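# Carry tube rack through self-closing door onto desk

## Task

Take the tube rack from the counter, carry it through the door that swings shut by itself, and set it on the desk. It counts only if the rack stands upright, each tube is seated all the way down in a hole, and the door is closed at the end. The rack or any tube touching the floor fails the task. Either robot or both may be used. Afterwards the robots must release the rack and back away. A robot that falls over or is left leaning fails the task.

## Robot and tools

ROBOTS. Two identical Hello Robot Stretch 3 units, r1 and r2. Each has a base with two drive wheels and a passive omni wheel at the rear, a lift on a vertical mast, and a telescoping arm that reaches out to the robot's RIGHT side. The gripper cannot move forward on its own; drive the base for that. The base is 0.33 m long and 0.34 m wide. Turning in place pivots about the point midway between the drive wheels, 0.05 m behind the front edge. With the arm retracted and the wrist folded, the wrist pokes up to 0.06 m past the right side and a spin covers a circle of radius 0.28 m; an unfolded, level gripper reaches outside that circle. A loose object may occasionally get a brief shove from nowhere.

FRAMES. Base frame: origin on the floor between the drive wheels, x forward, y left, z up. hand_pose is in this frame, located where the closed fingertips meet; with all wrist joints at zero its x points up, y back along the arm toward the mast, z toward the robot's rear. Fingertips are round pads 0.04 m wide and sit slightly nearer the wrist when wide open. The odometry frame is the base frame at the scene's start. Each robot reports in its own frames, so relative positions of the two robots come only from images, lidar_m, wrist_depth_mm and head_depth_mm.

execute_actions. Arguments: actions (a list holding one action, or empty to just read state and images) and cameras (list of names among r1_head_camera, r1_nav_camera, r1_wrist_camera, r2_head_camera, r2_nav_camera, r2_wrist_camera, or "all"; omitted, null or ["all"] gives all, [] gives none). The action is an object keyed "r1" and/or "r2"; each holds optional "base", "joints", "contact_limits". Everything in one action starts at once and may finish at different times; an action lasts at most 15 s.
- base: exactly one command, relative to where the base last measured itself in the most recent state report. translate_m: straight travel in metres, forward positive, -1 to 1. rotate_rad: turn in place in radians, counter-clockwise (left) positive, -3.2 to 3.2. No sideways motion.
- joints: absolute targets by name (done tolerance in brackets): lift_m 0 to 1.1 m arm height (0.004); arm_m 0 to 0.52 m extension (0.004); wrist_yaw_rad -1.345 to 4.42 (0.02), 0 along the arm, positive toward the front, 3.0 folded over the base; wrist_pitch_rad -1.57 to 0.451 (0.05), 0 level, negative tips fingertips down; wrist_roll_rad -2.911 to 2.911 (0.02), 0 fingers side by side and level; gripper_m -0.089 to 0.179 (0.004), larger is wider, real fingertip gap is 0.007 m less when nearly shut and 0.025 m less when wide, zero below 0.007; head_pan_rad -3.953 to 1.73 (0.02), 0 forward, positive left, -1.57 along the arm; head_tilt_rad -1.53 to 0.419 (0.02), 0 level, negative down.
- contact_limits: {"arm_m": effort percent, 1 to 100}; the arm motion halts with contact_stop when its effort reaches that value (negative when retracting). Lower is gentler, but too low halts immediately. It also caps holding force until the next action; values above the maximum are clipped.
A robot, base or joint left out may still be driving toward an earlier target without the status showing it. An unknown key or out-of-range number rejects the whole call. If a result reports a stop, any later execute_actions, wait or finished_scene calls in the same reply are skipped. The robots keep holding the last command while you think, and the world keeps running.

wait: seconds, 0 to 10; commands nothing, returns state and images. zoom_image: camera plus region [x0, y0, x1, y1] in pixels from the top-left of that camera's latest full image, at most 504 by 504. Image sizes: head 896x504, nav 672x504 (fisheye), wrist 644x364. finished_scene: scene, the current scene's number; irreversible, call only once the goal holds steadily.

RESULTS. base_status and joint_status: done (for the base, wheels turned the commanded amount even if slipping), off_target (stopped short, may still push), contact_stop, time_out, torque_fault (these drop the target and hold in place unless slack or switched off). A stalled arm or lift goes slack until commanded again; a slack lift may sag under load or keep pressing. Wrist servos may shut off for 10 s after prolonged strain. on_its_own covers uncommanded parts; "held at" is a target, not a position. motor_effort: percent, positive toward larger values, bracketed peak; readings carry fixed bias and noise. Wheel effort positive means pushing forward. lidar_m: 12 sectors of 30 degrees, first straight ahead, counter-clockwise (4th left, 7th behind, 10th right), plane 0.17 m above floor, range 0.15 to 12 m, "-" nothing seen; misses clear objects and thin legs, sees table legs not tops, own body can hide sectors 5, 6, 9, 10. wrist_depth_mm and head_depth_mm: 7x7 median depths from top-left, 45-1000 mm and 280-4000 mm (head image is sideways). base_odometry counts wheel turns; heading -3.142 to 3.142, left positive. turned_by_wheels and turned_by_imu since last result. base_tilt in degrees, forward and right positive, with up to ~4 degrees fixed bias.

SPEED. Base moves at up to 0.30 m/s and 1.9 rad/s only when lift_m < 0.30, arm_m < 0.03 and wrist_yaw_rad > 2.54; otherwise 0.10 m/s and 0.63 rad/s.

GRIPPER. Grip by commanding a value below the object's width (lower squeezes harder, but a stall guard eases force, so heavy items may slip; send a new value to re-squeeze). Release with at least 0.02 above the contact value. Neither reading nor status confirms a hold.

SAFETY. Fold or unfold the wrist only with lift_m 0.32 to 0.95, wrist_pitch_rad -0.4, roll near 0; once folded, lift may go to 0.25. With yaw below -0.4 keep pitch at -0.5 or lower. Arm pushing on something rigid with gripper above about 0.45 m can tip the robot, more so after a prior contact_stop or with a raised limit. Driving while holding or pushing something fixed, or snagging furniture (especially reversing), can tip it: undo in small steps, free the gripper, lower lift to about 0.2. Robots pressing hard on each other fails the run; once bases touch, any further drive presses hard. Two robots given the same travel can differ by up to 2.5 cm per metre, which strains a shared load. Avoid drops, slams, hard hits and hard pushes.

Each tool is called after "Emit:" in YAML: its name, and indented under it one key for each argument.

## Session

Emit:
execute_actions:
  actions: []

Scene clock: 0.00 s.
r1.base_odometry: x=+0.000 y=+0.000 heading=+0.000 (m, m, rad; r1's odometry frame)
r1.turned_by_wheels: +0.000 (rad since the last result)
r1.turned_by_imu: +0.000 (rad since the last result)
r1.base_tilt: forward=-0.6 right=-1.0 (deg)
r1.lidar_m: 1.77 2.32 1.59 1.36 0.95 0.89 0.91 0.85 0.80 0.82 1.07 1.72
r1.head_depth_mm: 1650 1654 1651 1651 1646 1647 1648 / 1727 1735 1740 1738 1735 1728 1738 / 1819 1838 1841 1830 1838 1836 1830 / 1893 1933 1941 1939 1938 1951 1939 / 1989 2064 2073 2075 2072 2062 2031 / 2007 2205 2197 2208 2204 2216 2166 / 2008 2369 2360 2361 2363 2367 2152
r1.base_status: not commanded
r1.joint_positions: lift_m=+0.556 arm_m=+0.003 wrist_yaw_rad=+3.125 wrist_pitch_rad=-0.319 wrist_roll_rad=+0.002 gripper_m=+0.037 head_pan_rad=+0.020 head_tilt_rad=-0.006
r1.joint_status: not commanded
r1.motor_effort: left_wheel=+0 right_wheel=+0 lift_m=+27 arm_m=-1 wrist_yaw_rad=+0 wrist_pitch_rad=+5 wrist_roll_rad=+0 gripper_m=+0 head_pan_rad=-1 head_tilt_rad=+1 (%)
r1.hand_pose: x=-0.0173 y=+0.0881 z=+0.5913 quat_wxyz=(+0.119, +0.699, +0.106, +0.697) (m; r1's base frame)
r1.wrist_depth_mm: 740 898 - - - - - / 751 928 - - - - - / 764 955 - - - - - / 785 - - - - - - / 798 - - - - - - / 822 932 - 929 927 898 893 / 764 800 - 777 772 740 754
r2.base_odometry: x=+0.000 y=+0.000 heading=+0.000 (m, m, rad; r2's odometry frame)
r2.turned_by_wheels: +0.000 (rad since the last result)
r2.turned_by_imu: +0.000 (rad since the last result)
r2.base_tilt: forward=+1.0 right=+2.3 (deg)
r2.lidar_m: 2.03 1.99 1.00 0.76 0.76 0.79 0.65 0.64 0.68 0.97 1.50 2.54
r2.head_depth_mm: 1771 2522 2629 2641 2677 2690 2127 / 1775 2417 2445 2449 2470 2494 2102 / 1803 2282 2318 2335 2328 2369 2105 / 1817 2163 2176 2181 2201 2223 2079 / 1831 2046 2047 2065 2082 2085 2047 / 1846 1935 1939 1960 1967 1986 1957 / 1803 1842 1854 1845 1875 1879 1860
r2.base_status: not commanded
r2.joint_positions: lift_m=+0.408 arm_m=+0.003 wrist_yaw_rad=+3.026 wrist_pitch_rad=-0.323 wrist_roll_rad=+0.006 gripper_m=+0.037 head_pan_rad=+0.008 head_tilt_rad=-0.012
r2.joint_status: not commanded
r2.motor_effort: left_wheel=-1 right_wheel=+0 lift_m=+33 arm_m=+0 wrist_yaw_rad=+0 wrist_pitch_rad=+5 wrist_roll_rad=+0 gripper_m=+0 head_pan_rad=-1 head_tilt_rad=+2 (%)
r2.hand_pose: x=+0.0058 y=+0.0861 z=+0.4423 quat_wxyz=(+0.154, +0.705, +0.073, +0.688) (m; r2's base frame)
r2.wrist_depth_mm: 552 - 724 804 939 - - / 583 623 768 878 - - - / 606 654 820 908 - - - / 650 700 891 - - - - / 687 804 937 968 917 951 938 / 747 742 - 746 767 731 742 / 624 620 - 628 595 607 624
pictures: r1_head_camera (sideways: a quarter turn clockwise sets it upright), r1_nav_camera (sideways: a quarter turn counterclockwise sets it upright), r1_wrist_camera, r2_head_camera (sideways: a quarter turn clockwise sets it upright), r2_nav_camera (sideways: a quarter turn counterclockwise sets it upright), r2_wrist_camera
Images, in order (width x height): r1_head_camera 896x504, r1_nav_camera 672x504, r1_wrist_camera 644x364, r2_head_camera 896x504, r2_nav_camera 672x504, r2_wrist_camera 644x364.

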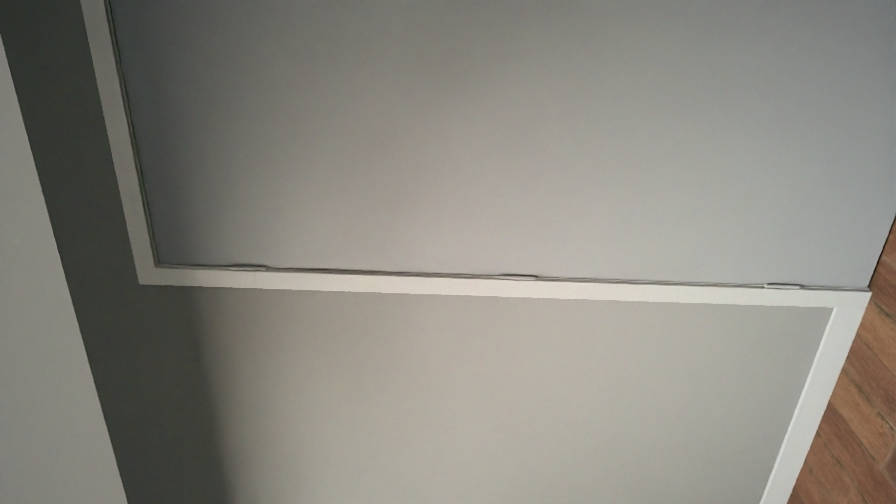

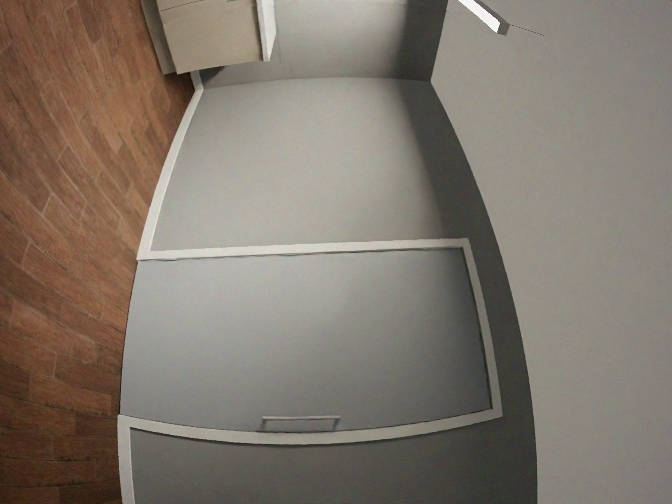

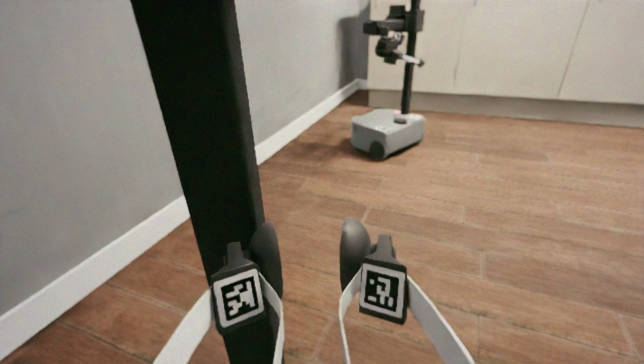

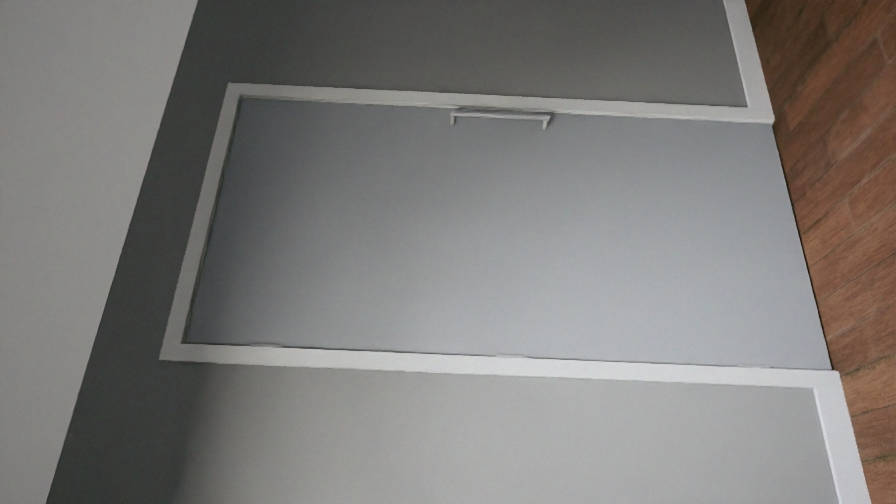

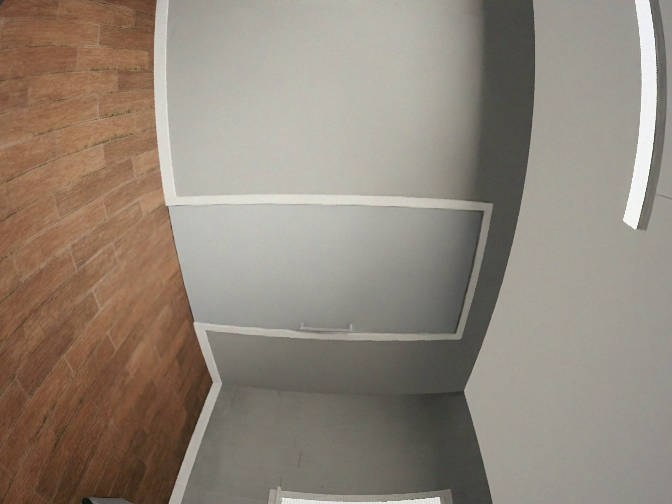

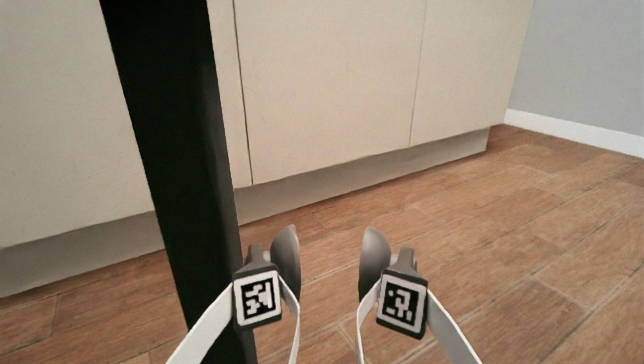

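Emit:
execute_actions:
  actions:
    - {"r1": {"base": {"rotate_rad": -0.125}, "joints": {"wrist_pitch_rad": -0.4}}, "r2": {"joints": {"head_pan_rad": 1.3, "head_tilt_rad": -0.3, "wrist_pitch_rad": -0.4}}}
  cameras: ["r2_head_camera", "r2_nav_camera"]

Scene clock: 121.17 s.
r1.base_odometry: x=+0.000 y=+0.000 heading=-0.125 (m, m, rad; r1's odometry frame)
r1.turned_by_wheels: -0.125 (rad since the last result)
r1.turned_by_imu: -0.123 (rad since the last result)
r1.base_tilt: forward=-0.6 right=-1.1 (deg)
r1.lidar_m: 1.74 2.09 2.35 1.58 1.00 0.89 0.90 0.90 0.80 0.81 0.97 1.72
r1.head_depth_mm: 1619 1622 1626 1629 1630 1629 1636 / 1685 1691 1694 1689 1682 1696 1690 / 1742 1761 1762 1765 1761 1764 1756 / 1812 1836 1839 1842 1838 1833 1848 / 1886 1927 1900 1926 1910 1912 1907 / 1964 2011 2012 2012 2014 2014 1991 / 2011 2097 2087 2117 2106 2104 2076
r1.base_status: done
r1.joint_positions: lift_m=+0.556 arm_m=+0.003 wrist_yaw_rad=+3.125 wrist_pitch_rad=-0.411 wrist_roll_rad=+0.002 gripper_m=+0.037 head_pan_rad=+0.020 head_tilt_rad=-0.006
r1.joint_status: all done
r1.motor_effort: left_wheel=+3(8) right_wheel=-2(4) lift_m=+27(27) arm_m=-1(1) wrist_yaw_rad=+0(1) wrist_pitch_rad=+4(5) wrist_roll_rad=+0(0) gripper_m=+0(0) head_pan_rad=+1(0) head_tilt_rad=+1(2) (%)
r1.hand_pose: x=-0.0174 y=+0.0775 z=+0.5699 quat_wxyz=(+0.151, +0.694, +0.139, +0.690) (m; r1's base frame)
r1.wrist_depth_mm: 781 941 - - - - - / 817 - - - - - - / 823 - - - - - - / 844 - - - - - - / 855 - - 976 959 972 958 / 824 843 - 824 835 821 805 / 728 742 691 709 699 708 696
r2.base_odometry: x=+0.000 y=+0.000 heading=+0.000 (m, m, rad; r2's odometry frame)
r2.turned_by_wheels: +0.000 (rad since the last result)
r2.turned_by_imu: +0.001 (rad since the last result)
r2.base_tilt: forward=+1.0 right=+2.3 (deg)
r2.lidar_m: 2.03 1.98 1.00 0.76 0.75 0.79 0.65 0.64 0.68 0.97 1.48 2.54
r2.head_depth_mm: 1937 2002 2080 2109 2208 1946 1499 / 1923 2074 2213 1440 1456 1664 1490 / 1724 1846 1988 1401 1256 1379 1435 / 1569 1670 1775 1252 1103 1200 1338 / 1435 1519 1610 1240 976 1059 1142 / 1319 1395 1463 1328 897 942 1016 / 1225 1287 1352 1308 836 856 912
r2.base_status: not commanded
r2.joint_positions: lift_m=+0.408 arm_m=+0.003 wrist_yaw_rad=+3.026 wrist_pitch_rad=-0.413 wrist_roll_rad=+0.006 gripper_m=+0.037 head_pan_rad=+1.293 head_tilt_rad=-0.296
r2.joint_status: all done
r2.motor_effort: left_wheel=+0(0) right_wheel=+0(0) lift_m=+33(33) arm_m=+0(0) wrist_yaw_rad=+0(0) wrist_pitch_rad=+4(3) wrist_roll_rad=+0(0) gripper_m=+0(0) head_pan_rad=+4(59) head_tilt_rad=-3(31) (%)
r2.hand_pose: x=+0.0046 y=+0.0759 z=+0.4217 quat_wxyz=(+0.185, +0.701, +0.104, +0.681) (m; r2's base frame)
r2.wrist_depth_mm: 548 - 722 807 951 - - / 590 632 780 882 - - - / 625 672 833 990 - - - / 657 730 953 - - - - / 747 815 - 837 787 790 815 / 677 671 - 662 683 681 668 / 571 576 - 576 558 558 568
pictures: r2_head_camera (sideways: a quarter turn clockwise sets it upright), r2_nav_camera (sideways: a quarter turn counterclockwise sets it upright)
Images, in order (width x height): r2_head_camera 896x504, r2_nav_camera 672x504.

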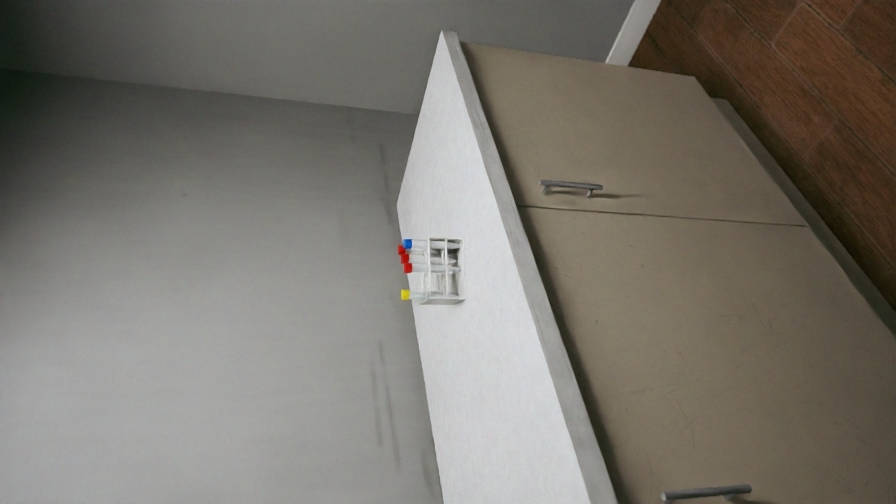

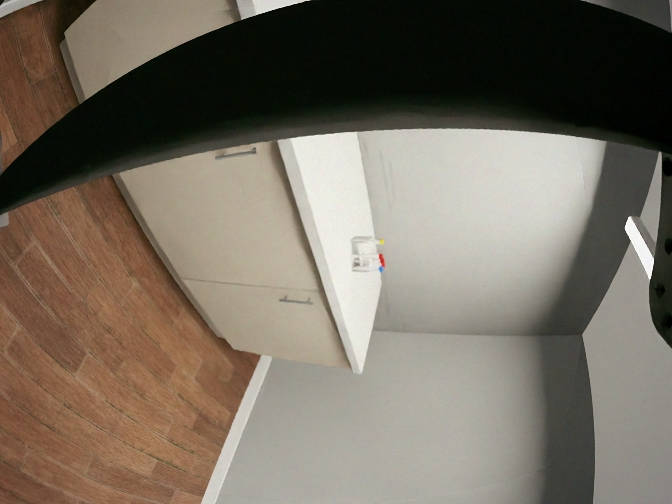

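Emit:
execute_actions:
  actions: []

Scene clock: 152.23 s.
r1.base_odometry: x=+0.000 y=+0.000 heading=-0.125 (m, m, rad; r1's odometry frame)
r1.turned_by_wheels: +0.000 (rad since the last result)
r1.turned_by_imu: +0.001 (rad since the last result)
r1.base_tilt: forward=-0.6 right=-1.1 (deg)
r1.lidar_m: 1.74 2.10 2.35 1.59 1.00 0.89 0.90 0.90 0.80 0.80 0.97 1.73
r1.head_depth_mm: 1614 1620 1640 1630 1623 1617 1625 / 1682 1678 1688 1682 1700 1693 1697 / 1742 1758 1768 1753 1757 1759 1766 / 1812 1824 1840 1841 1841 1838 1841 / 1900 1910 1927 1920 1918 1917 1925 / 1971 1991 2007 1999 2014 2010 1977 / 2007 2094 2091 2101 2102 2097 2072
r1.base_status: done
r1.joint_positions: lift_m=+0.556 arm_m=+0.003 wrist_yaw_rad=+3.125 wrist_pitch_rad=-0.411 wrist_roll_rad=+0.002 gripper_m=+0.037 head_pan_rad=+0.020 head_tilt_rad=-0.006
r1.joint_status: all done
r1.motor_effort: left_wheel=+3(8) right_wheel=-2(4) lift_m=+27(27) arm_m=-1(1) wrist_yaw_rad=+0(1) wrist_pitch_rad=+4(5) wrist_roll_rad=+0(0) gripper_m=+0(0) head_pan_rad=+0(0) head_tilt_rad=+1(2) (%)
r1.hand_pose: x=-0.0174 y=+0.0775 z=+0.5699 quat_wxyz=(+0.151, +0.694, +0.139, +0.690) (m; r1's base frame)
r1.wrist_depth_mm: 783 976 - - - - - / 802 - - - - - - / 821 - - - - - - / 845 - - - - - - / 853 - - - 992 968 969 / 831 834 - 833 837 820 807 / 735 717 696 702 706 708 710
r2.base_odometry: x=+0.000 y=+0.000 heading=+0.000 (m, m, rad; r2's odometry frame)
r2.turned_by_wheels: +0.000 (rad since the last result)
r2.turned_by_imu: +0.000 (rad since the last result)
r2.base_tilt: forward=+1.0 right=+2.3 (deg)
r2.lidar_m: 2.03 1.98 1.00 0.76 0.75 0.79 0.65 0.64 0.68 0.98 1.48 2.54
r2.head_depth_mm: 1923 2003 2081 2088 2198 1935 1487 / 1919 2072 2206 1439 1456 1663 1488 / 1722 1852 1992 1399 1255 1378 1432 / 1574 1667 1773 1246 1100 1201 1337 / 1427 1520 1613 1242 975 1057 1139 / 1323 1393 1476 1332 897 943 1015 / 1228 1280 1349 1303 836 855 911
r2.base_status: not commanded
r2.joint_positions: lift_m=+0.408 arm_m=+0.003 wrist_yaw_rad=+3.026 wrist_pitch_rad=-0.413 wrist_roll_rad=+0.006 gripper_m=+0.037 head_pan_rad=+1.293 head_tilt_rad=-0.296
r2.joint_status: all done
r2.motor_effort: left_wheel=+0(0) right_wheel=+0(0) lift_m=+33(33) arm_m=+0(0) wrist_yaw_rad=+1(0) wrist_pitch_rad=+4(3) wrist_roll_rad=+0(0) gripper_m=+0(0) head_pan_rad=+4(59) head_tilt_rad=-3(31) (%)
r2.hand_pose: x=+0.0046 y=+0.0759 z=+0.4217 quat_wxyz=(+0.185, +0.701, +0.104, +0.681) (m; r2's base frame)
r2.wrist_depth_mm: 545 - 709 803 979 - - / 582 636 762 866 - - - / 623 676 827 952 - - - / 650 746 961 - - - - / 740 812 - 823 824 825 793 / 694 678 - 685 682 663 656 / 583 581 - 572 550 559 562
pictures: r1_head_camera (sideways: a quarter turn clockwise sets it upright), r1_nav_camera (sideways: a quarter turn counterclockwise sets it upright), r1_wrist_camera, r2_head_camera (sideways: a quarter turn clockwise sets it upright), r2_nav_camera (sideways: a quarter turn counterclockwise sets it upright), r2_wrist_camera
Images, in order (width x height): r1_head_camera 896x504, r1_nav_camera 672x504, r1_wrist_camera 644x364, r2_head_camera 896x504, r2_nav_camera 672x504, r2_wrist_camera 644x364.

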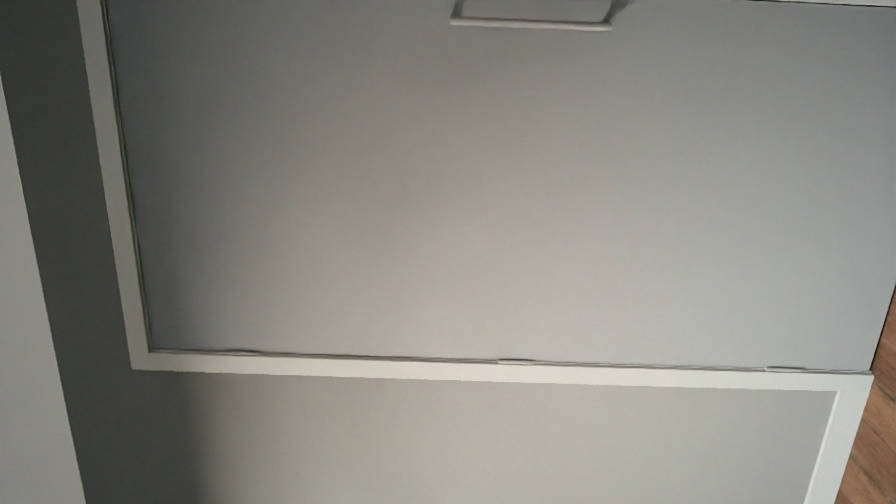

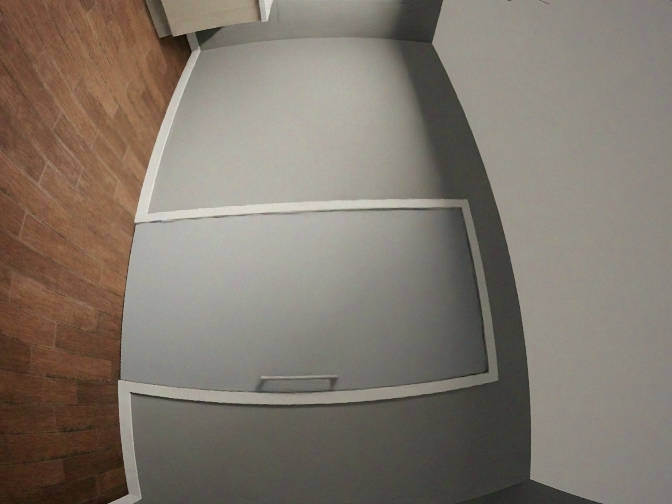

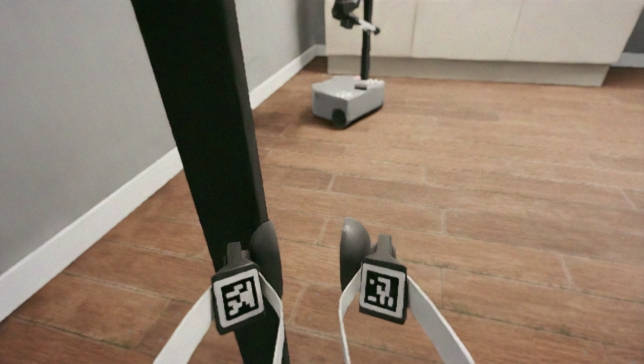

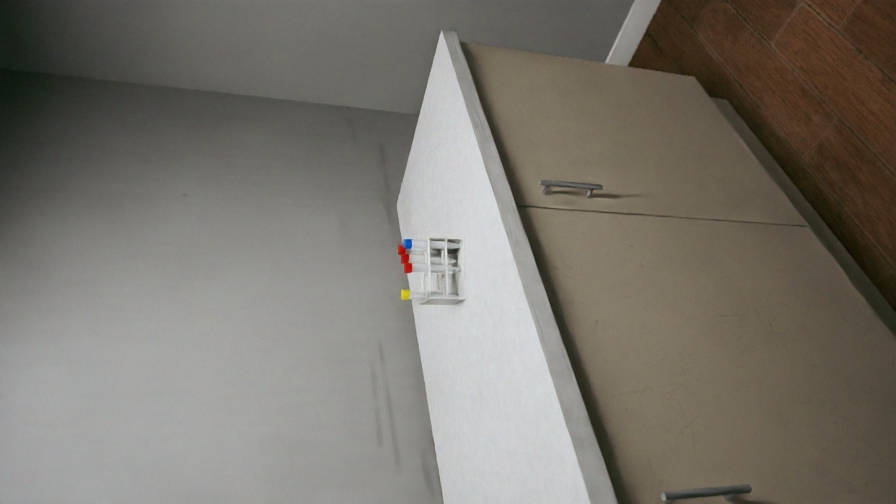

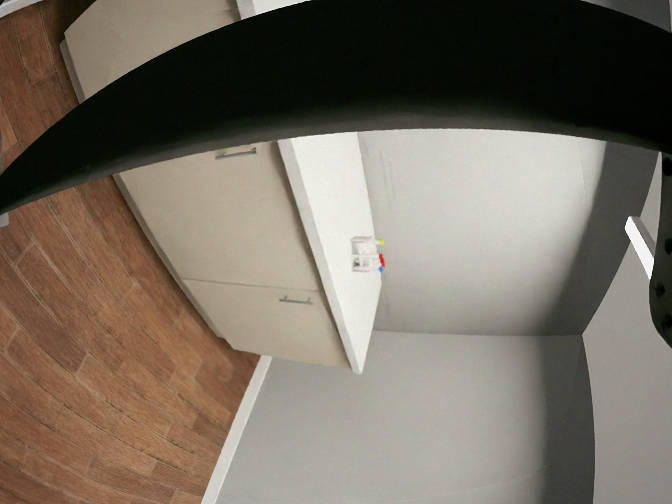

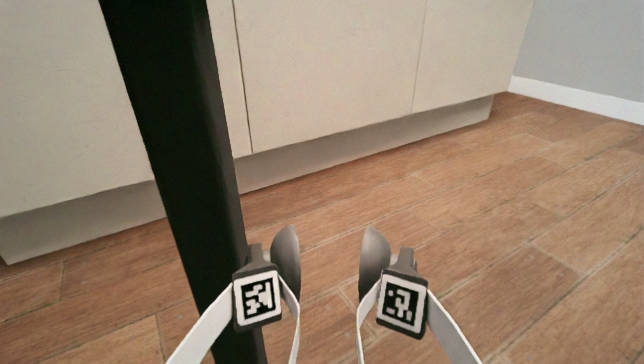

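Emit:
execute_actions:
  actions:
    - {"r1":{"base":{"translate_m":1.0},"joints":{"wrist_yaw_rad":1.57}},"r2":{"base":{"rotate_rad":0.86},"joints":{"head_pan_rad":0,"head_tilt_rad":-0.3}}}
  cameras: []

Emit:
execute_actions:
  actions:
    - {"r1":{"base":{"translate_m":0.128},"joints":{"wrist_pitch_rad":0,"lift_m":1.0,"gripper_m":0.12}},"r2":{"base":{"translate_m":0.713}}}
  cameras: ["r1_nav_camera","r2_nav_camera"]

Scene clock: 252.17 s.
r1.base_odometry: x=+0.992 y=-0.124 heading=-0.125 (m, m, rad; r1's odometry frame)
r1.turned_by_wheels: +0.000 (rad since the last result)
r1.turned_by_imu: +0.007 (rad since the last result)
r1.base_tilt: forward=-0.6 right=-1.1 (deg)
r1.lidar_m: 0.79 0.96 1.82 2.03 2.04 1.84 1.86 1.26 1.13 1.14 0.86 0.79
r1.head_depth_mm: 708 708 710 710 710 710 709 / 736 737 737 737 738 739 739 / 766 767 766 767 769 768 770 / 800 799 799 801 802 803 803 / 835 835 837 839 838 836 838 / 872 877 873 873 874 878 882 / 913 920 919 919 920 921 922
r1.base_status: done
r1.joint_positions: lift_m=+0.556 arm_m=+0.003 wrist_yaw_rad=+1.574 wrist_pitch_rad=-0.412 wrist_roll_rad=+0.002 gripper_m=+0.037 head_pan_rad=+0.020 head_tilt_rad=-0.006
r1.joint_status: all done
r1.motor_effort: left_wheel=+2(8) right_wheel=-2(2) lift_m=+27(27) arm_m=-1(0) wrist_yaw_rad=-4(5) wrist_pitch_rad=+4(4) wrist_roll_rad=+0(0) gripper_m=+0(0) head_pan_rad=+0(0) head_tilt_rad=+2(1) (%)
r1.hand_pose: x=+0.2038 y=-0.1472 z=+0.5698 quat_wxyz=(+0.591, +0.592, -0.387, +0.387) (m; r1's base frame)
r1.wrist_depth_mm: 805 732 675 620 579 542 500 / 898 812 740 673 621 581 536 / - 919 804 746 685 634 586 / - - 923 805 756 682 628 / - - - 935 826 756 697 / 838 841 834 820 829 789 740 / 733 731 698 715 707 711 703
r2.base_odometry: x=+0.000 y=+0.000 heading=+0.860 (m, m, rad; r2's odometry frame)
r2.turned_by_wheels: +0.860 (rad since the last result)
r2.turned_by_imu: +0.855 (rad since the last result)
r2.base_tilt: forward=+1.1 right=+2.3 (deg)
r2.lidar_m: 1.22 0.81 0.74 0.75 0.69 0.64 0.65 0.82 1.72 2.44 1.58 1.99
r2.head_depth_mm: 1651 1723 1817 1911 2006 1947 1496 / 1703 1811 1895 2003 2120 1930 1489 / 1794 1886 1993 2095 2227 1919 1476 / 1873 1978 2088 2225 2342 1900 1473 / 1971 2068 2194 1607 1635 1735 1461 / 1976 2072 2185 1331 1319 1393 1418 / 1701 1791 1860 1309 1100 1158 1227
r2.base_status: done
r2.joint_positions: lift_m=+0.408 arm_m=+0.003 wrist_yaw_rad=+3.026 wrist_pitch_rad=-0.413 wrist_roll_rad=+0.006 gripper_m=+0.037 head_pan_rad=+0.007 head_tilt_rad=-0.297
r2.joint_status: all done
r2.motor_effort: left_wheel=-3(6) right_wheel=+4(10) lift_m=+33(33) arm_m=+0(0) wrist_yaw_rad=+0(1) wrist_pitch_rad=+4(4) wrist_roll_rad=+0(0) gripper_m=+0(0) head_pan_rad=-5(59) head_tilt_rad=-3(3) (%)
r2.hand_pose: x=+0.0046 y=+0.0758 z=+0.4216 quat_wxyz=(+0.185, +0.701, +0.105, +0.681) (m; r2's base frame)
r2.wrist_depth_mm: 562 - - 725 686 635 579 / 567 667 - 798 724 671 622 / 577 694 - 859 788 727 681 / 599 752 - 964 896 821 734 / 617 774 - 851 822 808 794 / 604 679 - 676 697 671 680 / 564 575 - 577 558 570 559
pictures: none
No camera images: the call's "cameras" was empty. Leave "cameras" out to get every camera's image.

Scene clock: 260.30 s.
r1.base_odometry: x=+1.119 y=-0.140 heading=-0.125 (m, m, rad; r1's odometry frame)
r1.turned_by_wheels: +0.000 (rad since the last result)
r1.turned_by_imu: +0.002 (rad since the last result)
r1.base_tilt: forward=-0.6 right=-1.1 (deg)
r1.lidar_m: 0.67 0.81 1.54 1.62 2.18 1.96 1.97 1.30 1.17 1.18 0.74 0.67
r1.head_depth_mm: 590 591 593 593 594 595 594 / 615 616 615 617 618 618 618 / 642 643 641 642 642 644 644 / 670 669 669 669 670 671 671 / 698 697 698 701 700 701 702 / 730 732 732 733 734 733 735 / 768 768 768 769 770 770 771
r1.base_status: done
r1.joint_positions: lift_m=+1.000 arm_m=+0.003 wrist_yaw_rad=+1.573 wrist_pitch_rad=-0.023 wrist_roll_rad=+0.002 gripper_m=+0.120 head_pan_rad=+0.020 head_tilt_rad=-0.006
r1.joint_status: all done
r1.motor_effort: left_wheel=+2(9) right_wheel=-1(1) lift_m=+33(35) arm_m=-1(1) wrist_yaw_rad=-4(4) wrist_pitch_rad=+8(7) wrist_roll_rad=+0(0) gripper_m=+0(82) head_pan_rad=+0(0) head_tilt_rad=+1(1) (%)
r1.hand_pose: x=+0.2342 y=-0.1471 z=+1.1083 quat_wxyz=(+0.505, +0.507, -0.494, +0.494) (m; r1's base frame)
r1.wrist_depth_mm: 687 609 570 525 484 451 420 / 699 647 591 539 494 466 430 / 749 686 613 562 519 481 442 / 794 708 645 576 527 491 447 / 845 746 651 606 558 508 465 / 884 801 690 626 580 507 479 / 920 811 725 653 593 551 505
r2.base_odometry: x=+0.465 y=+0.540 heading=+0.860 (m, m, rad; r2's odometry frame)
r2.turned_by_wheels: +0.000 (rad since the last result)
r2.turned_by_imu: +0.005 (rad since the last result)
r2.base_tilt: forward=+1.1 right=+2.3 (deg)
r2.lidar_m: 0.76 0.50 0.47 0.47 0.60 1.30 1.31 1.65 2.68 1.50 1.44 1.33
r2.head_depth_mm: 1088 1141 1197 1261 1325 1406 1443 / 1138 1190 1255 1319 1395 1477 1494 / 1181 1248 1308 1385 1474 1571 1486 / 1241 1311 1383 1463 1559 1666 1468 / 1299 1373 1461 1554 1624 1728 1421 / 1375 1450 1539 1650 847 855 909 / 1341 1400 1461 1526 786 703 747
r2.base_status: done
r2.joint_positions: lift_m=+0.408 arm_m=+0.003 wrist_yaw_rad=+3.026 wrist_pitch_rad=-0.413 wrist_roll_rad=+0.006 gripper_m=+0.037 head_pan_rad=+0.007 head_tilt_rad=-0.297
r2.joint_status: not commanded
r2.motor_effort: left_wheel=-4(5) right_wheel=+4(11) lift_m=+33(33) arm_m=+0(1) wrist_yaw_rad=+1(1) wrist_pitch_rad=+5(5) wrist_roll_rad=+0(0) gripper_m=+0(1) head_pan_rad=-4(5) head_tilt_rad=-2(2) (%)
r2.hand_pose: x=+0.0046 y=+0.0758 z=+0.4215 quat_wxyz=(+0.185, +0.701, +0.105, +0.681) (m; r2's base frame)
r2.wrist_depth_mm: 634 - 514 474 442 406 380 / 687 674 552 512 470 431 409 / 801 722 610 553 504 463 436 / - 908 671 615 547 505 460 / 826 805 - 748 654 547 495 / 692 661 - 684 670 641 595 / 580 581 - 569 563 557 576
pictures: r1_nav_camera (sideways: a quarter turn counterclockwise sets it upright), r2_nav_camera (sideways: a quarter turn counterclockwise sets it upright)
Images, in order (width x height): r1_nav_camera 672x504, r2_nav_camera 672x504.

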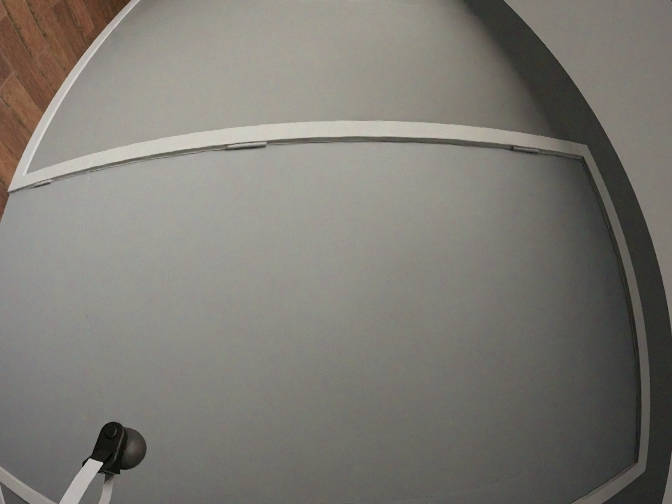

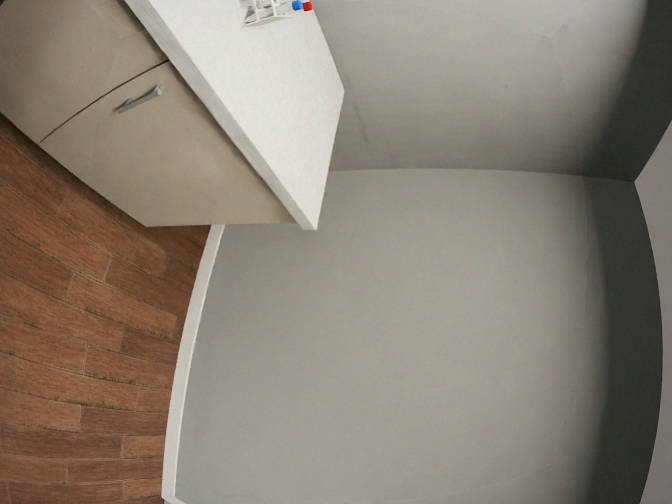

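Emit:
execute_actions:
  actions:
    - {"r1":{"base":{"rotate_rad":-0.135},"joints":{"arm_m":0.48}},"r2":{"base":{"rotate_rad":2.54},"joints":{"head_pan_rad":-1.57,"head_tilt_rad":-0.5}}}
  cameras: ["r1_nav_camera","r1_wrist_camera","r2_head_camera"]

Scene clock: 271.70 s.
r1.base_odometry: x=+1.119 y=-0.140 heading=-0.260 (m, m, rad; r1's odometry frame)
r1.turned_by_wheels: -0.135 (rad since the last result)
r1.turned_by_imu: -0.132 (rad since the last result)
r1.base_tilt: forward=-0.6 right=-1.1 (deg)
r1.lidar_m: 0.67 0.75 1.21 1.48 2.23 1.97 1.96 1.41 1.18 1.17 0.78 0.67
r1.head_depth_mm: 590 592 592 593 595 595 598 / 604 605 608 609 610 611 612 / 620 620 623 625 625 626 627 / 638 639 638 641 642 643 643 / 656 656 658 657 659 660 661 / 673 673 675 677 678 679 680 / 692 693 695 698 698 699 700
r1.base_status: done
r1.joint_positions: lift_m=+1.000 arm_m=+0.480 wrist_yaw_rad=+1.571 wrist_pitch_rad=-0.023 wrist_roll_rad=+0.002 gripper_m=+0.120 head_pan_rad=+0.020 head_tilt_rad=-0.006
r1.joint_status: all done
r1.motor_effort: left_wheel=+3(8) right_wheel=-2(7) lift_m=+33(33) arm_m=+4(5) wrist_yaw_rad=-2(4) wrist_pitch_rad=+8(8) wrist_roll_rad=+0(0) gripper_m=+0(1) head_pan_rad=+0(1) head_tilt_rad=+2(1) (%)
r1.hand_pose: x=+0.2342 y=-0.6245 z=+1.1083 quat_wxyz=(+0.506, +0.506, -0.494, +0.494) (m; r1's base frame)
r1.wrist_depth_mm: 501 477 449 435 417 401 387 / 510 492 464 445 427 410 396 / 541 512 488 463 445 423 404 / 558 530 504 475 457 438 422 / 588 549 518 497 473 456 433 / 601 586 536 512 493 464 448 / 623 602 562 532 506 488 459
r2.base_odometry: x=+0.465 y=+0.540 heading=-2.884 (m, m, rad; r2's odometry frame)
r2.turned_by_wheels: +2.540 (rad since the last result)
r2.turned_by_imu: +2.520 (rad since the last result)
r2.base_tilt: forward=+1.0 right=+2.3 (deg)
r2.lidar_m: 1.06 1.30 1.57 2.69 2.37 1.48 1.33 0.84 0.52 0.47 0.47 0.56
r2.head_depth_mm: 945 1039 1132 849 630 694 832 / 930 1021 1113 842 602 667 800 / 911 1002 1091 711 597 649 772 / 896 977 1069 741 594 630 740 / 880 959 1049 818 589 611 717 / 866 942 1038 811 586 594 692 / 851 929 1017 801 581 578 670
r2.base_status: done
r2.joint_positions: lift_m=+0.408 arm_m=+0.003 wrist_yaw_rad=+3.026 wrist_pitch_rad=-0.413 wrist_roll_rad=+0.006 gripper_m=+0.037 head_pan_rad=-1.563 head_tilt_rad=-0.494
r2.joint_status: all done
r2.motor_effort: left_wheel=-3(8) right_wheel=+4(9) lift_m=+33(33) arm_m=+0(0) wrist_yaw_rad=+1(0) wrist_pitch_rad=+5(5) wrist_roll_rad=+0(0) gripper_m=+1(0) head_pan_rad=-5(59) head_tilt_rad=-4(24) (%)
r2.hand_pose: x=+0.0046 y=+0.0758 z=+0.4215 quat_wxyz=(+0.185, +0.701, +0.105, +0.681) (m; r2's base frame)
r2.wrist_depth_mm: - - - - - - - / - - - - - - - / - - - - - - - / - - - - - - - / 807 787 - 833 833 818 805 / 673 681 - 683 683 661 666 / 560 573 - 579 557 580 564
pictures: r1_nav_camera (sideways: a quarter turn counterclockwise sets it upright), r1_wrist_camera, r2_head_camera (sideways: a quarter turn clockwise sets it upright)
Images, in order (width x height): r1_nav_camera 672x504, r1_wrist_camera 644x364, r2_head_camera 896x504.

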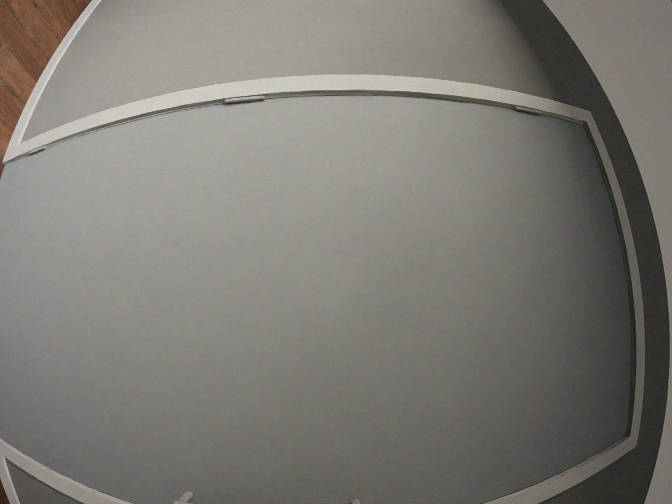

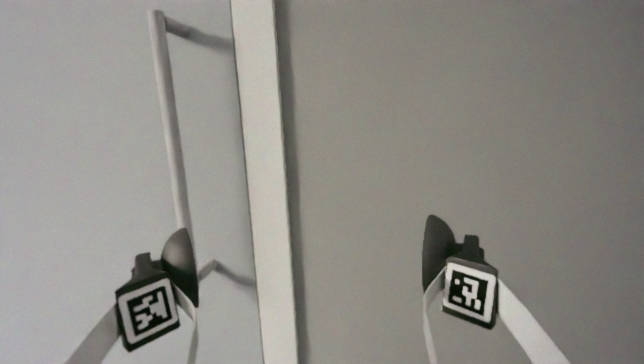

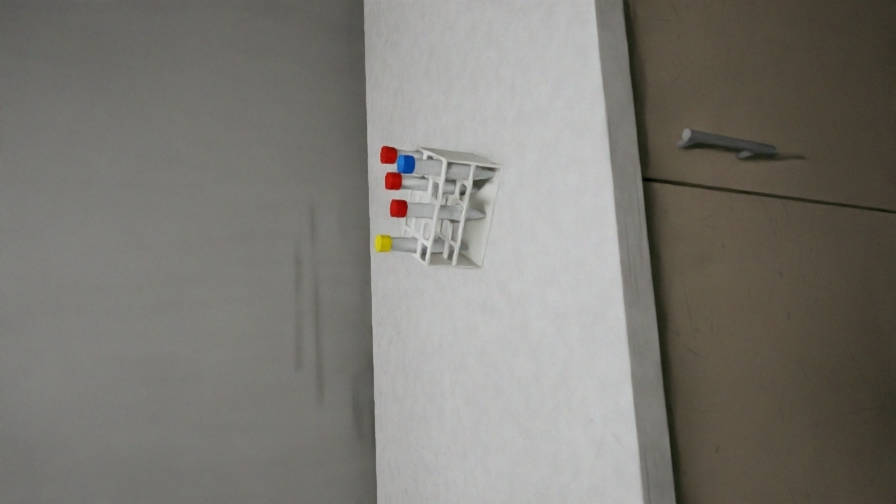

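Emit:
execute_actions:
  actions:
    - {"r1":{"base":{"translate_m":-0.03},"joints":{"arm_m":0.05}},"r2":{"joints":{"lift_m":0.95,"head_tilt_rad":-0.4}}}
  cameras: []

Emit:
execute_actions:
  actions:
    - {"r1":{"base":{"rotate_rad":1.36}},"r2":{"joints":{"wrist_yaw_rad":0.0}}}
  cameras: []

Emit:
execute_actions:
  actions:
    - {"r1":{"base":{"translate_m":0.35}},"r2":{"joints":{"wrist_pitch_rad":0.0,"gripper_m":0.16}}}
  cameras: []

Emit:
execute_actions:
  actions:
    - {"r1":{"base":{"rotate_rad":-1.57},"joints":{"arm_m":0.48}}}
  cameras: ["r1_wrist_camera","r2_wrist_camera","r2_head_camera"]

Scene clock: 330.90 s.
r1.base_odometry: x=+1.090 y=-0.133 heading=-0.259 (m, m, rad; r1's odometry frame)
r1.turned_by_wheels: +0.000 (rad since the last result)
r1.turned_by_imu: +0.002 (rad since the last result)
r1.base_tilt: forward=-0.6 right=-1.0 (deg)
r1.lidar_m: 0.70 0.78 1.26 1.47 2.22 1.94 1.93 1.40 1.17 1.17 0.82 0.70
r1.head_depth_mm: 619 618 621 621 623 624 624 / 634 636 636 637 637 639 641 / 651 652 654 654 655 657 658 / 667 669 671 672 672 674 676 / 686 688 688 690 691 693 693 / 705 706 707 709 712 711 713 / 723 726 727 728 731 732 734
r1.base_status: done
r1.joint_positions: lift_m=+1.000 arm_m=+0.050 wrist_yaw_rad=+1.571 wrist_pitch_rad=-0.023 wrist_roll_rad=+0.002 gripper_m=+0.120 head_pan_rad=+0.020 head_tilt_rad=-0.006
r1.joint_status: all done
r1.motor_effort: left_wheel=+2(2) right_wheel=-2(8) lift_m=+34(34) arm_m=-5(4) wrist_yaw_rad=-1(1) wrist_pitch_rad=+8(8) wrist_roll_rad=+0(0) gripper_m=+0(0) head_pan_rad=-1(0) head_tilt_rad=+1(1) (%)
r1.hand_pose: x=+0.2342 y=-0.1953 z=+1.1083 quat_wxyz=(+0.506, +0.506, -0.494, +0.494) (m; r1's base frame)
r1.wrist_depth_mm: 619 606 568 544 518 500 473 / 642 613 585 561 528 502 495 / 675 627 620 580 558 520 508 / 698 655 630 595 569 527 528 / 721 688 655 606 603 557 534 / 749 720 684 635 613 573 551 / 785 746 705 667 625 614 581
r2.base_odometry: x=+0.465 y=+0.540 heading=-2.884 (m, m, rad; r2's odometry frame)
r2.turned_by_wheels: +0.000 (rad since the last result)
r2.turned_by_imu: +0.001 (rad since the last result)
r2.base_tilt: forward=+1.1 right=+2.2 (deg)
r2.lidar_m: 1.06 1.30 1.57 2.68 2.37 1.48 1.33 0.84 0.52 0.47 0.47 0.56
r2.head_depth_mm: 958 1034 1126 1034 686 578 - / 935 1013 1105 1017 679 580 - / 920 993 1082 838 677 570 - / 905 975 1059 991 670 565 - / 887 960 1038 983 666 561 - / 874 940 1013 971 661 536 591 / 857 923 998 961 654 531 590
r2.base_status: not commanded
r2.joint_positions: lift_m=+0.950 arm_m=+0.003 wrist_yaw_rad=+3.026 wrist_pitch_rad=-0.414 wrist_roll_rad=+0.006 gripper_m=+0.037 head_pan_rad=-1.563 head_tilt_rad=-0.409
r2.joint_status: all done
r2.motor_effort: left_wheel=-3(3) right_wheel=+4(4) lift_m=+40(42) arm_m=+0(0) wrist_yaw_rad=-1(1) wrist_pitch_rad=+5(5) wrist_roll_rad=+0(0) gripper_m=+0(1) head_pan_rad=-4(5) head_tilt_rad=+6(19) (%)
r2.hand_pose: x=+0.0046 y=+0.0757 z=+0.9633 quat_wxyz=(+0.186, +0.701, +0.105, +0.680) (m; r2's base frame)
r2.wrist_depth_mm: - - - - - - - / - - - - - - - / - - - - - - - / - - - - - - - / - - - - - - - / - - - - - - - / - - - - - - -
pictures: none
No camera images: the call's "cameras" was empty. Leave "cameras" out to get every camera's image.

Scene clock: 334.00 s.
r1.base_odometry: x=+1.090 y=-0.133 heading=+1.100 (m, m, rad; r1's odometry frame)
r1.turned_by_wheels: +1.360 (rad since the last result)
r1.turned_by_imu: +1.349 (rad since the last result)
r1.base_tilt: forward=-0.7 right=-1.0 (deg)
r1.lidar_m: 1.99 1.48 2.01 1.94 1.67 1.21 1.17 1.00 0.72 0.70 0.72 0.96
r1.head_depth_mm: 1937 2406 2371 2296 2262 2205 2040 / 1948 2587 2578 2603 2604 2598 2234 / 1967 2560 2594 2607 2604 2608 2113 / 1980 2599 2575 2609 1983 2003 2002 / 1984 2596 2594 2634 1992 1992 1998 / 2003 2608 2623 2632 1989 2005 1989 / 1747 2610 2613 2628 1990 2007 2009
r1.base_status: done
r1.joint_positions: lift_m=+1.000 arm_m=+0.050 wrist_yaw_rad=+1.571 wrist_pitch_rad=-0.023 wrist_roll_rad=+0.002 gripper_m=+0.120 head_pan_rad=+0.020 head_tilt_rad=-0.006
r1.joint_status: not commanded
r1.motor_effort: left_wheel=-3(8) right_wheel=+3(6) lift_m=+33(34) arm_m=-5(5) wrist_yaw_rad=-2(1) wrist_pitch_rad=+8(8) wrist_roll_rad=+0(0) gripper_m=+1(0) head_pan_rad=+0(0) head_tilt_rad=+1(1) (%)
r1.hand_pose: x=+0.2342 y=-0.1953 z=+1.1083 quat_wxyz=(+0.506, +0.506, -0.494, +0.494) (m; r1's base frame)
r1.wrist_depth_mm: - - - - - 793 540 / - - - - - 792 551 / - - - - - 810 562 / - - - - - 813 563 / - - - - - 817 571 / - - - - - 741 576 / - - - - - 914 580
r2.base_odometry: x=+0.465 y=+0.540 heading=-2.884 (m, m, rad; r2's odometry frame)
r2.turned_by_wheels: +0.000 (rad since the last result)
r2.turned_by_imu: +0.000 (rad since the last result)
r2.base_tilt: forward=+1.0 right=+2.3 (deg)
r2.lidar_m: 1.06 1.30 1.57 2.68 2.36 1.48 1.33 0.84 0.52 0.47 0.47 0.56
r2.head_depth_mm: 953 1033 1127 1027 687 579 - / 936 1018 1105 1021 680 580 - / 920 993 1081 835 675 558 - / 902 975 1056 993 670 553 - / 885 958 1037 983 664 559 624 / 872 941 1016 972 659 536 608 / 857 923 996 960 654 533 589
r2.base_status: not commanded
r2.joint_positions: lift_m=+0.950 arm_m=+0.003 wrist_yaw_rad=+0.002 wrist_pitch_rad=-0.414 wrist_roll_rad=+0.006 gripper_m=+0.037 head_pan_rad=-1.563 head_tilt_rad=-0.409
r2.joint_status: all done
r2.motor_effort: left_wheel=-3(3) right_wheel=+4(4) lift_m=+40(40) arm_m=-1(1) wrist_yaw_rad=-3(3) wrist_pitch_rad=+5(5) wrist_roll_rad=+0(0) gripper_m=+0(0) head_pan_rad=-5(5) head_tilt_rad=+6(5) (%)
r2.hand_pose: x=-0.0210 y=-0.3726 z=+0.9633 quat_wxyz=(+0.690, +0.146, -0.694, -0.145) (m; r2's base frame)
r2.wrist_depth_mm: 673 715 730 749 783 811 856 / 681 718 740 579 637 730 915 / 469 458 463 451 425 455 448 / 334 337 337 334 334 328 331 / 264 264 265 271 287 307 361 / 248 260 272 330 361 379 423 / 311 318 359 371 404 456 496
pictures: none
No camera images: the call's "cameras" was empty. Leave "cameras" out to get every camera's image.

Scene clock: 338.47 s.
r1.base_odometry: x=+1.249 y=+0.179 heading=+1.100 (m, m, rad; r1's odometry frame)
r1.turned_by_wheels: +0.000 (rad since the last result)
r1.turned_by_imu: +0.002 (rad since the last result)
r1.base_tilt: forward=-0.6 right=-1.0 (deg)
r1.lidar_m: 1.64 1.16 2.01 1.93 2.01 1.58 1.52 0.99 0.72 0.69 0.72 0.98
r1.head_depth_mm: 1928 2213 2220 2233 2223 2203 2051 / 1938 2212 2239 2232 2231 2231 2224 / 1973 2214 2226 2224 2234 2251 2127 / 1984 2237 2265 2245 1969 1622 1624 / 1995 2231 2250 2257 1920 1619 1624 / 2006 2249 2246 2252 1781 1632 1632 / 1735 2254 2266 2270 1655 1625 1635
r1.base_status: done
r1.joint_positions: lift_m=+1.000 arm_m=+0.050 wrist_yaw_rad=+1.571 wrist_pitch_rad=-0.023 wrist_roll_rad=+0.002 gripper_m=+0.120 head_pan_rad=+0.020 head_tilt_rad=-0.006
r1.joint_status: not commanded
r1.motor_effort: left_wheel=-4(6) right_wheel=+3(7) lift_m=+33(34) arm_m=-4(4) wrist_yaw_rad=-2(2) wrist_pitch_rad=+8(8) wrist_roll_rad=+0(0) gripper_m=+0(1) head_pan_rad=+0(0) head_tilt_rad=+1(1) (%)
r1.hand_pose: x=+0.2342 y=-0.1953 z=+1.1083 quat_wxyz=(+0.506, +0.506, -0.494, +0.494) (m; r1's base frame)
r1.wrist_depth_mm: - - - - - 798 544 / - - - - - 804 544 / 865 - - - - 797 550 / - - - - - 816 565 / - - - - - 828 562 / - - - - - 739 569 / - - - - - 936 568
r2.base_odometry: x=+0.465 y=+0.540 heading=-2.884 (m, m, rad; r2's odometry frame)
r2.turned_by_wheels: +0.000 (rad since the last result)
r2.turned_by_imu: +0.001 (rad since the last result)
r2.base_tilt: forward=+1.0 right=+2.4 (deg)
r2.lidar_m: 1.06 1.30 1.57 2.69 1.29 1.49 1.33 0.84 0.52 0.47 0.47 0.56
r2.head_depth_mm: 954 1034 1128 1038 687 579 - / 939 1019 1109 1017 714 573 - / 920 992 1080 837 681 - - / 904 974 1058 993 672 - - / 891 960 1039 983 696 560 625 / 872 937 1016 969 659 535 608 / 859 921 998 961 653 532 589
r2.base_status: not commanded
r2.joint_positions: lift_m=+0.950 arm_m=+0.003 wrist_yaw_rad=+0.002 wrist_pitch_rad=-0.022 wrist_roll_rad=+0.006 gripper_m=+0.160 head_pan_rad=-1.563 head_tilt_rad=-0.409
r2.joint_status: all done
r2.motor_effort: left_wheel=-3(3) right_wheel=+4(4) lift_m=+40(40) arm_m=-1(0) wrist_yaw_rad=-2(3) wrist_pitch_rad=+7(7) wrist_roll_rad=+0(0) gripper_m=+1(99) head_pan_rad=-4(4) head_tilt_rad=+5(5) (%)
r2.hand_pose: x=-0.0209 y=-0.4034 z=+1.0586 quat_wxyz=(+0.705, +0.009, -0.709, -0.007) (m; r2's base frame)
r2.wrist_depth_mm: 704 751 782 796 851 866 931 / 730 732 782 816 875 920 934 / 744 768 812 846 878 918 968 / 762 782 822 853 907 954 - / 659 666 672 499 624 709 - / 437 - 448 439 443 457 451 / 337 316 334 334 337 320 356
pictures: none
No camera images: the call's "cameras" was empty. Leave "cameras" out to get every camera's image.

Scene clock: 342.83 s.
r1.base_odometry: x=+1.249 y=+0.179 heading=-0.470 (m, m, rad; r1's odometry frame)
r1.turned_by_wheels: -1.570 (rad since the last result)
r1.turned_by_imu: -1.556 (rad since the last result)
r1.base_tilt: forward=-0.6 right=-1.2 (deg)
r1.lidar_m: 0.69 0.72 0.98 1.64 1.69 2.01 1.93 2.00 1.58 1.52 0.99 0.72
r1.head_depth_mm: 637 640 643 645 647 649 650 / 641 643 644 646 647 650 653 / 644 644 646 647 652 651 655 / 644 646 649 649 653 654 657 / 646 647 649 652 655 656 659 / 648 650 652 655 656 659 661 / 650 652 654 657 659 661 662
r1.base_status: done
r1.joint_positions: lift_m=+1.000 arm_m=+0.480 wrist_yaw_rad=+1.571 wrist_pitch_rad=-0.023 wrist_roll_rad=+0.002 gripper_m=+0.120 head_pan_rad=+0.020 head_tilt_rad=-0.006
r1.joint_status: all done
r1.motor_effort: left_wheel=+2(9) right_wheel=-2(4) lift_m=+34(33) arm_m=+5(4) wrist_yaw_rad=-1(2) wrist_pitch_rad=+8(8) wrist_roll_rad=+0(0) gripper_m=+0(0) head_pan_rad=+0(0) head_tilt_rad=+1(1) (%)
r1.hand_pose: x=+0.2342 y=-0.6246 z=+1.1083 quat_wxyz=(+0.506, +0.506, -0.494, +0.494) (m; r1's base frame)
r1.wrist_depth_mm: 560 557 565 569 574 585 593 / 568 577 582 596 593 605 620 / 584 596 604 606 612 616 636 / 616 605 620 637 630 655 651 / 624 623 647 647 647 672 675 / 646 653 661 676 672 696 708 / 669 688 693 697 701 718 736
r2.base_odometry: x=+0.465 y=+0.540 heading=-2.884 (m, m, rad; r2's odometry frame)
r2.turned_by_wheels: +0.000 (rad since the last result)
r2.turned_by_imu: +0.001 (rad since the last result)
r2.base_tilt: forward=+1.0 right=+2.3 (deg)
r2.lidar_m: 1.06 1.30 1.57 2.69 1.16 1.48 1.33 0.84 0.52 0.47 0.47 0.56
r2.head_depth_mm: 954 1036 1132 1031 687 578 - / 939 1015 1106 1019 716 573 - / 919 992 1080 836 682 - - / 902 974 1058 993 673 - - / 886 960 1038 986 698 560 626 / 871 940 1019 972 658 536 607 / 859 921 996 962 654 532 589
r2.base_status: not commanded
r2.joint_positions: lift_m=+0.950 arm_m=+0.003 wrist_yaw_rad=+0.002 wrist_pitch_rad=-0.022 wrist_roll_rad=+0.006 gripper_m=+0.160 head_pan_rad=-1.563 head_tilt_rad=-0.409
r2.joint_status: not commanded
r2.motor_effort: left_wheel=-3(3) right_wheel=+4(4) lift_m=+40(41) arm_m=+0(0) wrist_yaw_rad=-3(3) wrist_pitch_rad=+7(8) wrist_roll_rad=+0(1) gripper_m=+0(1) head_pan_rad=-5(4) head_tilt_rad=+5(5) (%)
r2.hand_pose: x=-0.0209 y=-0.4034 z=+1.0586 quat_wxyz=(+0.705, +0.009, -0.709, -0.007) (m; r2's base frame)
r2.wrist_depth_mm: 698 729 777 794 856 867 894 / 725 739 768 821 876 911 941 / 720 769 811 836 852 926 984 / 725 780 806 830 897 946 - / 653 676 670 494 617 680 - / 440 - 455 442 435 453 453 / 334 316 335 335 334 320 357
pictures: r1_wrist_camera, r2_head_camera (sideways: a quarter turn clockwise sets it upright), r2_wrist_camera
Images, in order (width x height): r1_wrist_camera 644x364, r2_head_camera 896x504, r2_wrist_camera 644x364.

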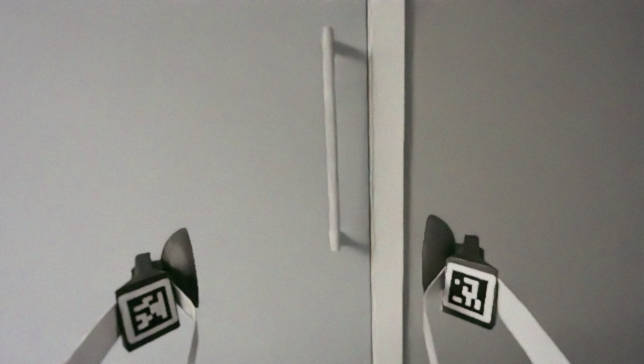

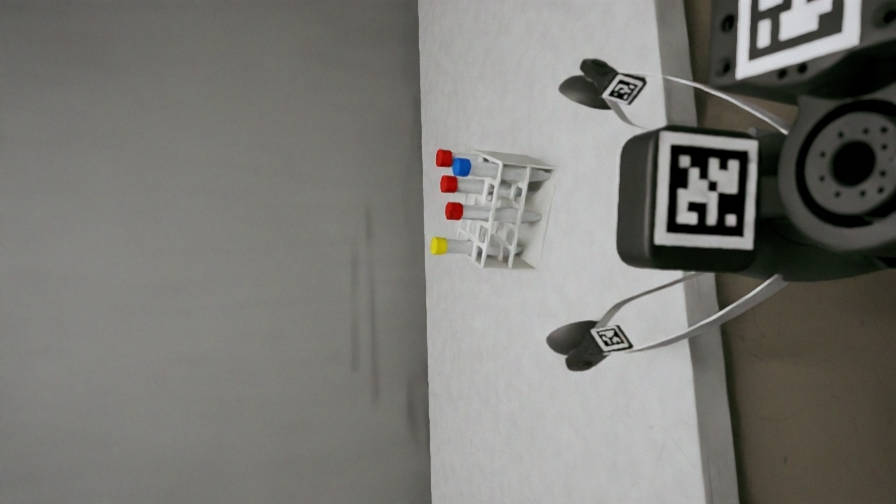

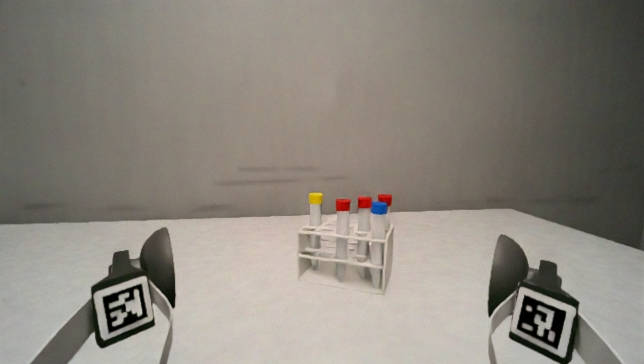

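Emit:
zoom_image:
  camera: "r2_wrist_camera"
  region: [240, 170, 440, 310]

Region (240, 170, 440, 310) of r2_wrist_camera's 644x364 image, scaled by 2.520; it fills the top 353 rows of this view, and the rest is white.

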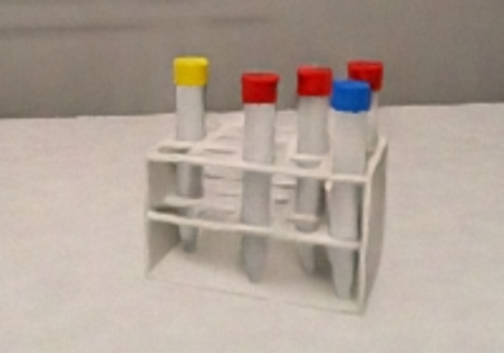

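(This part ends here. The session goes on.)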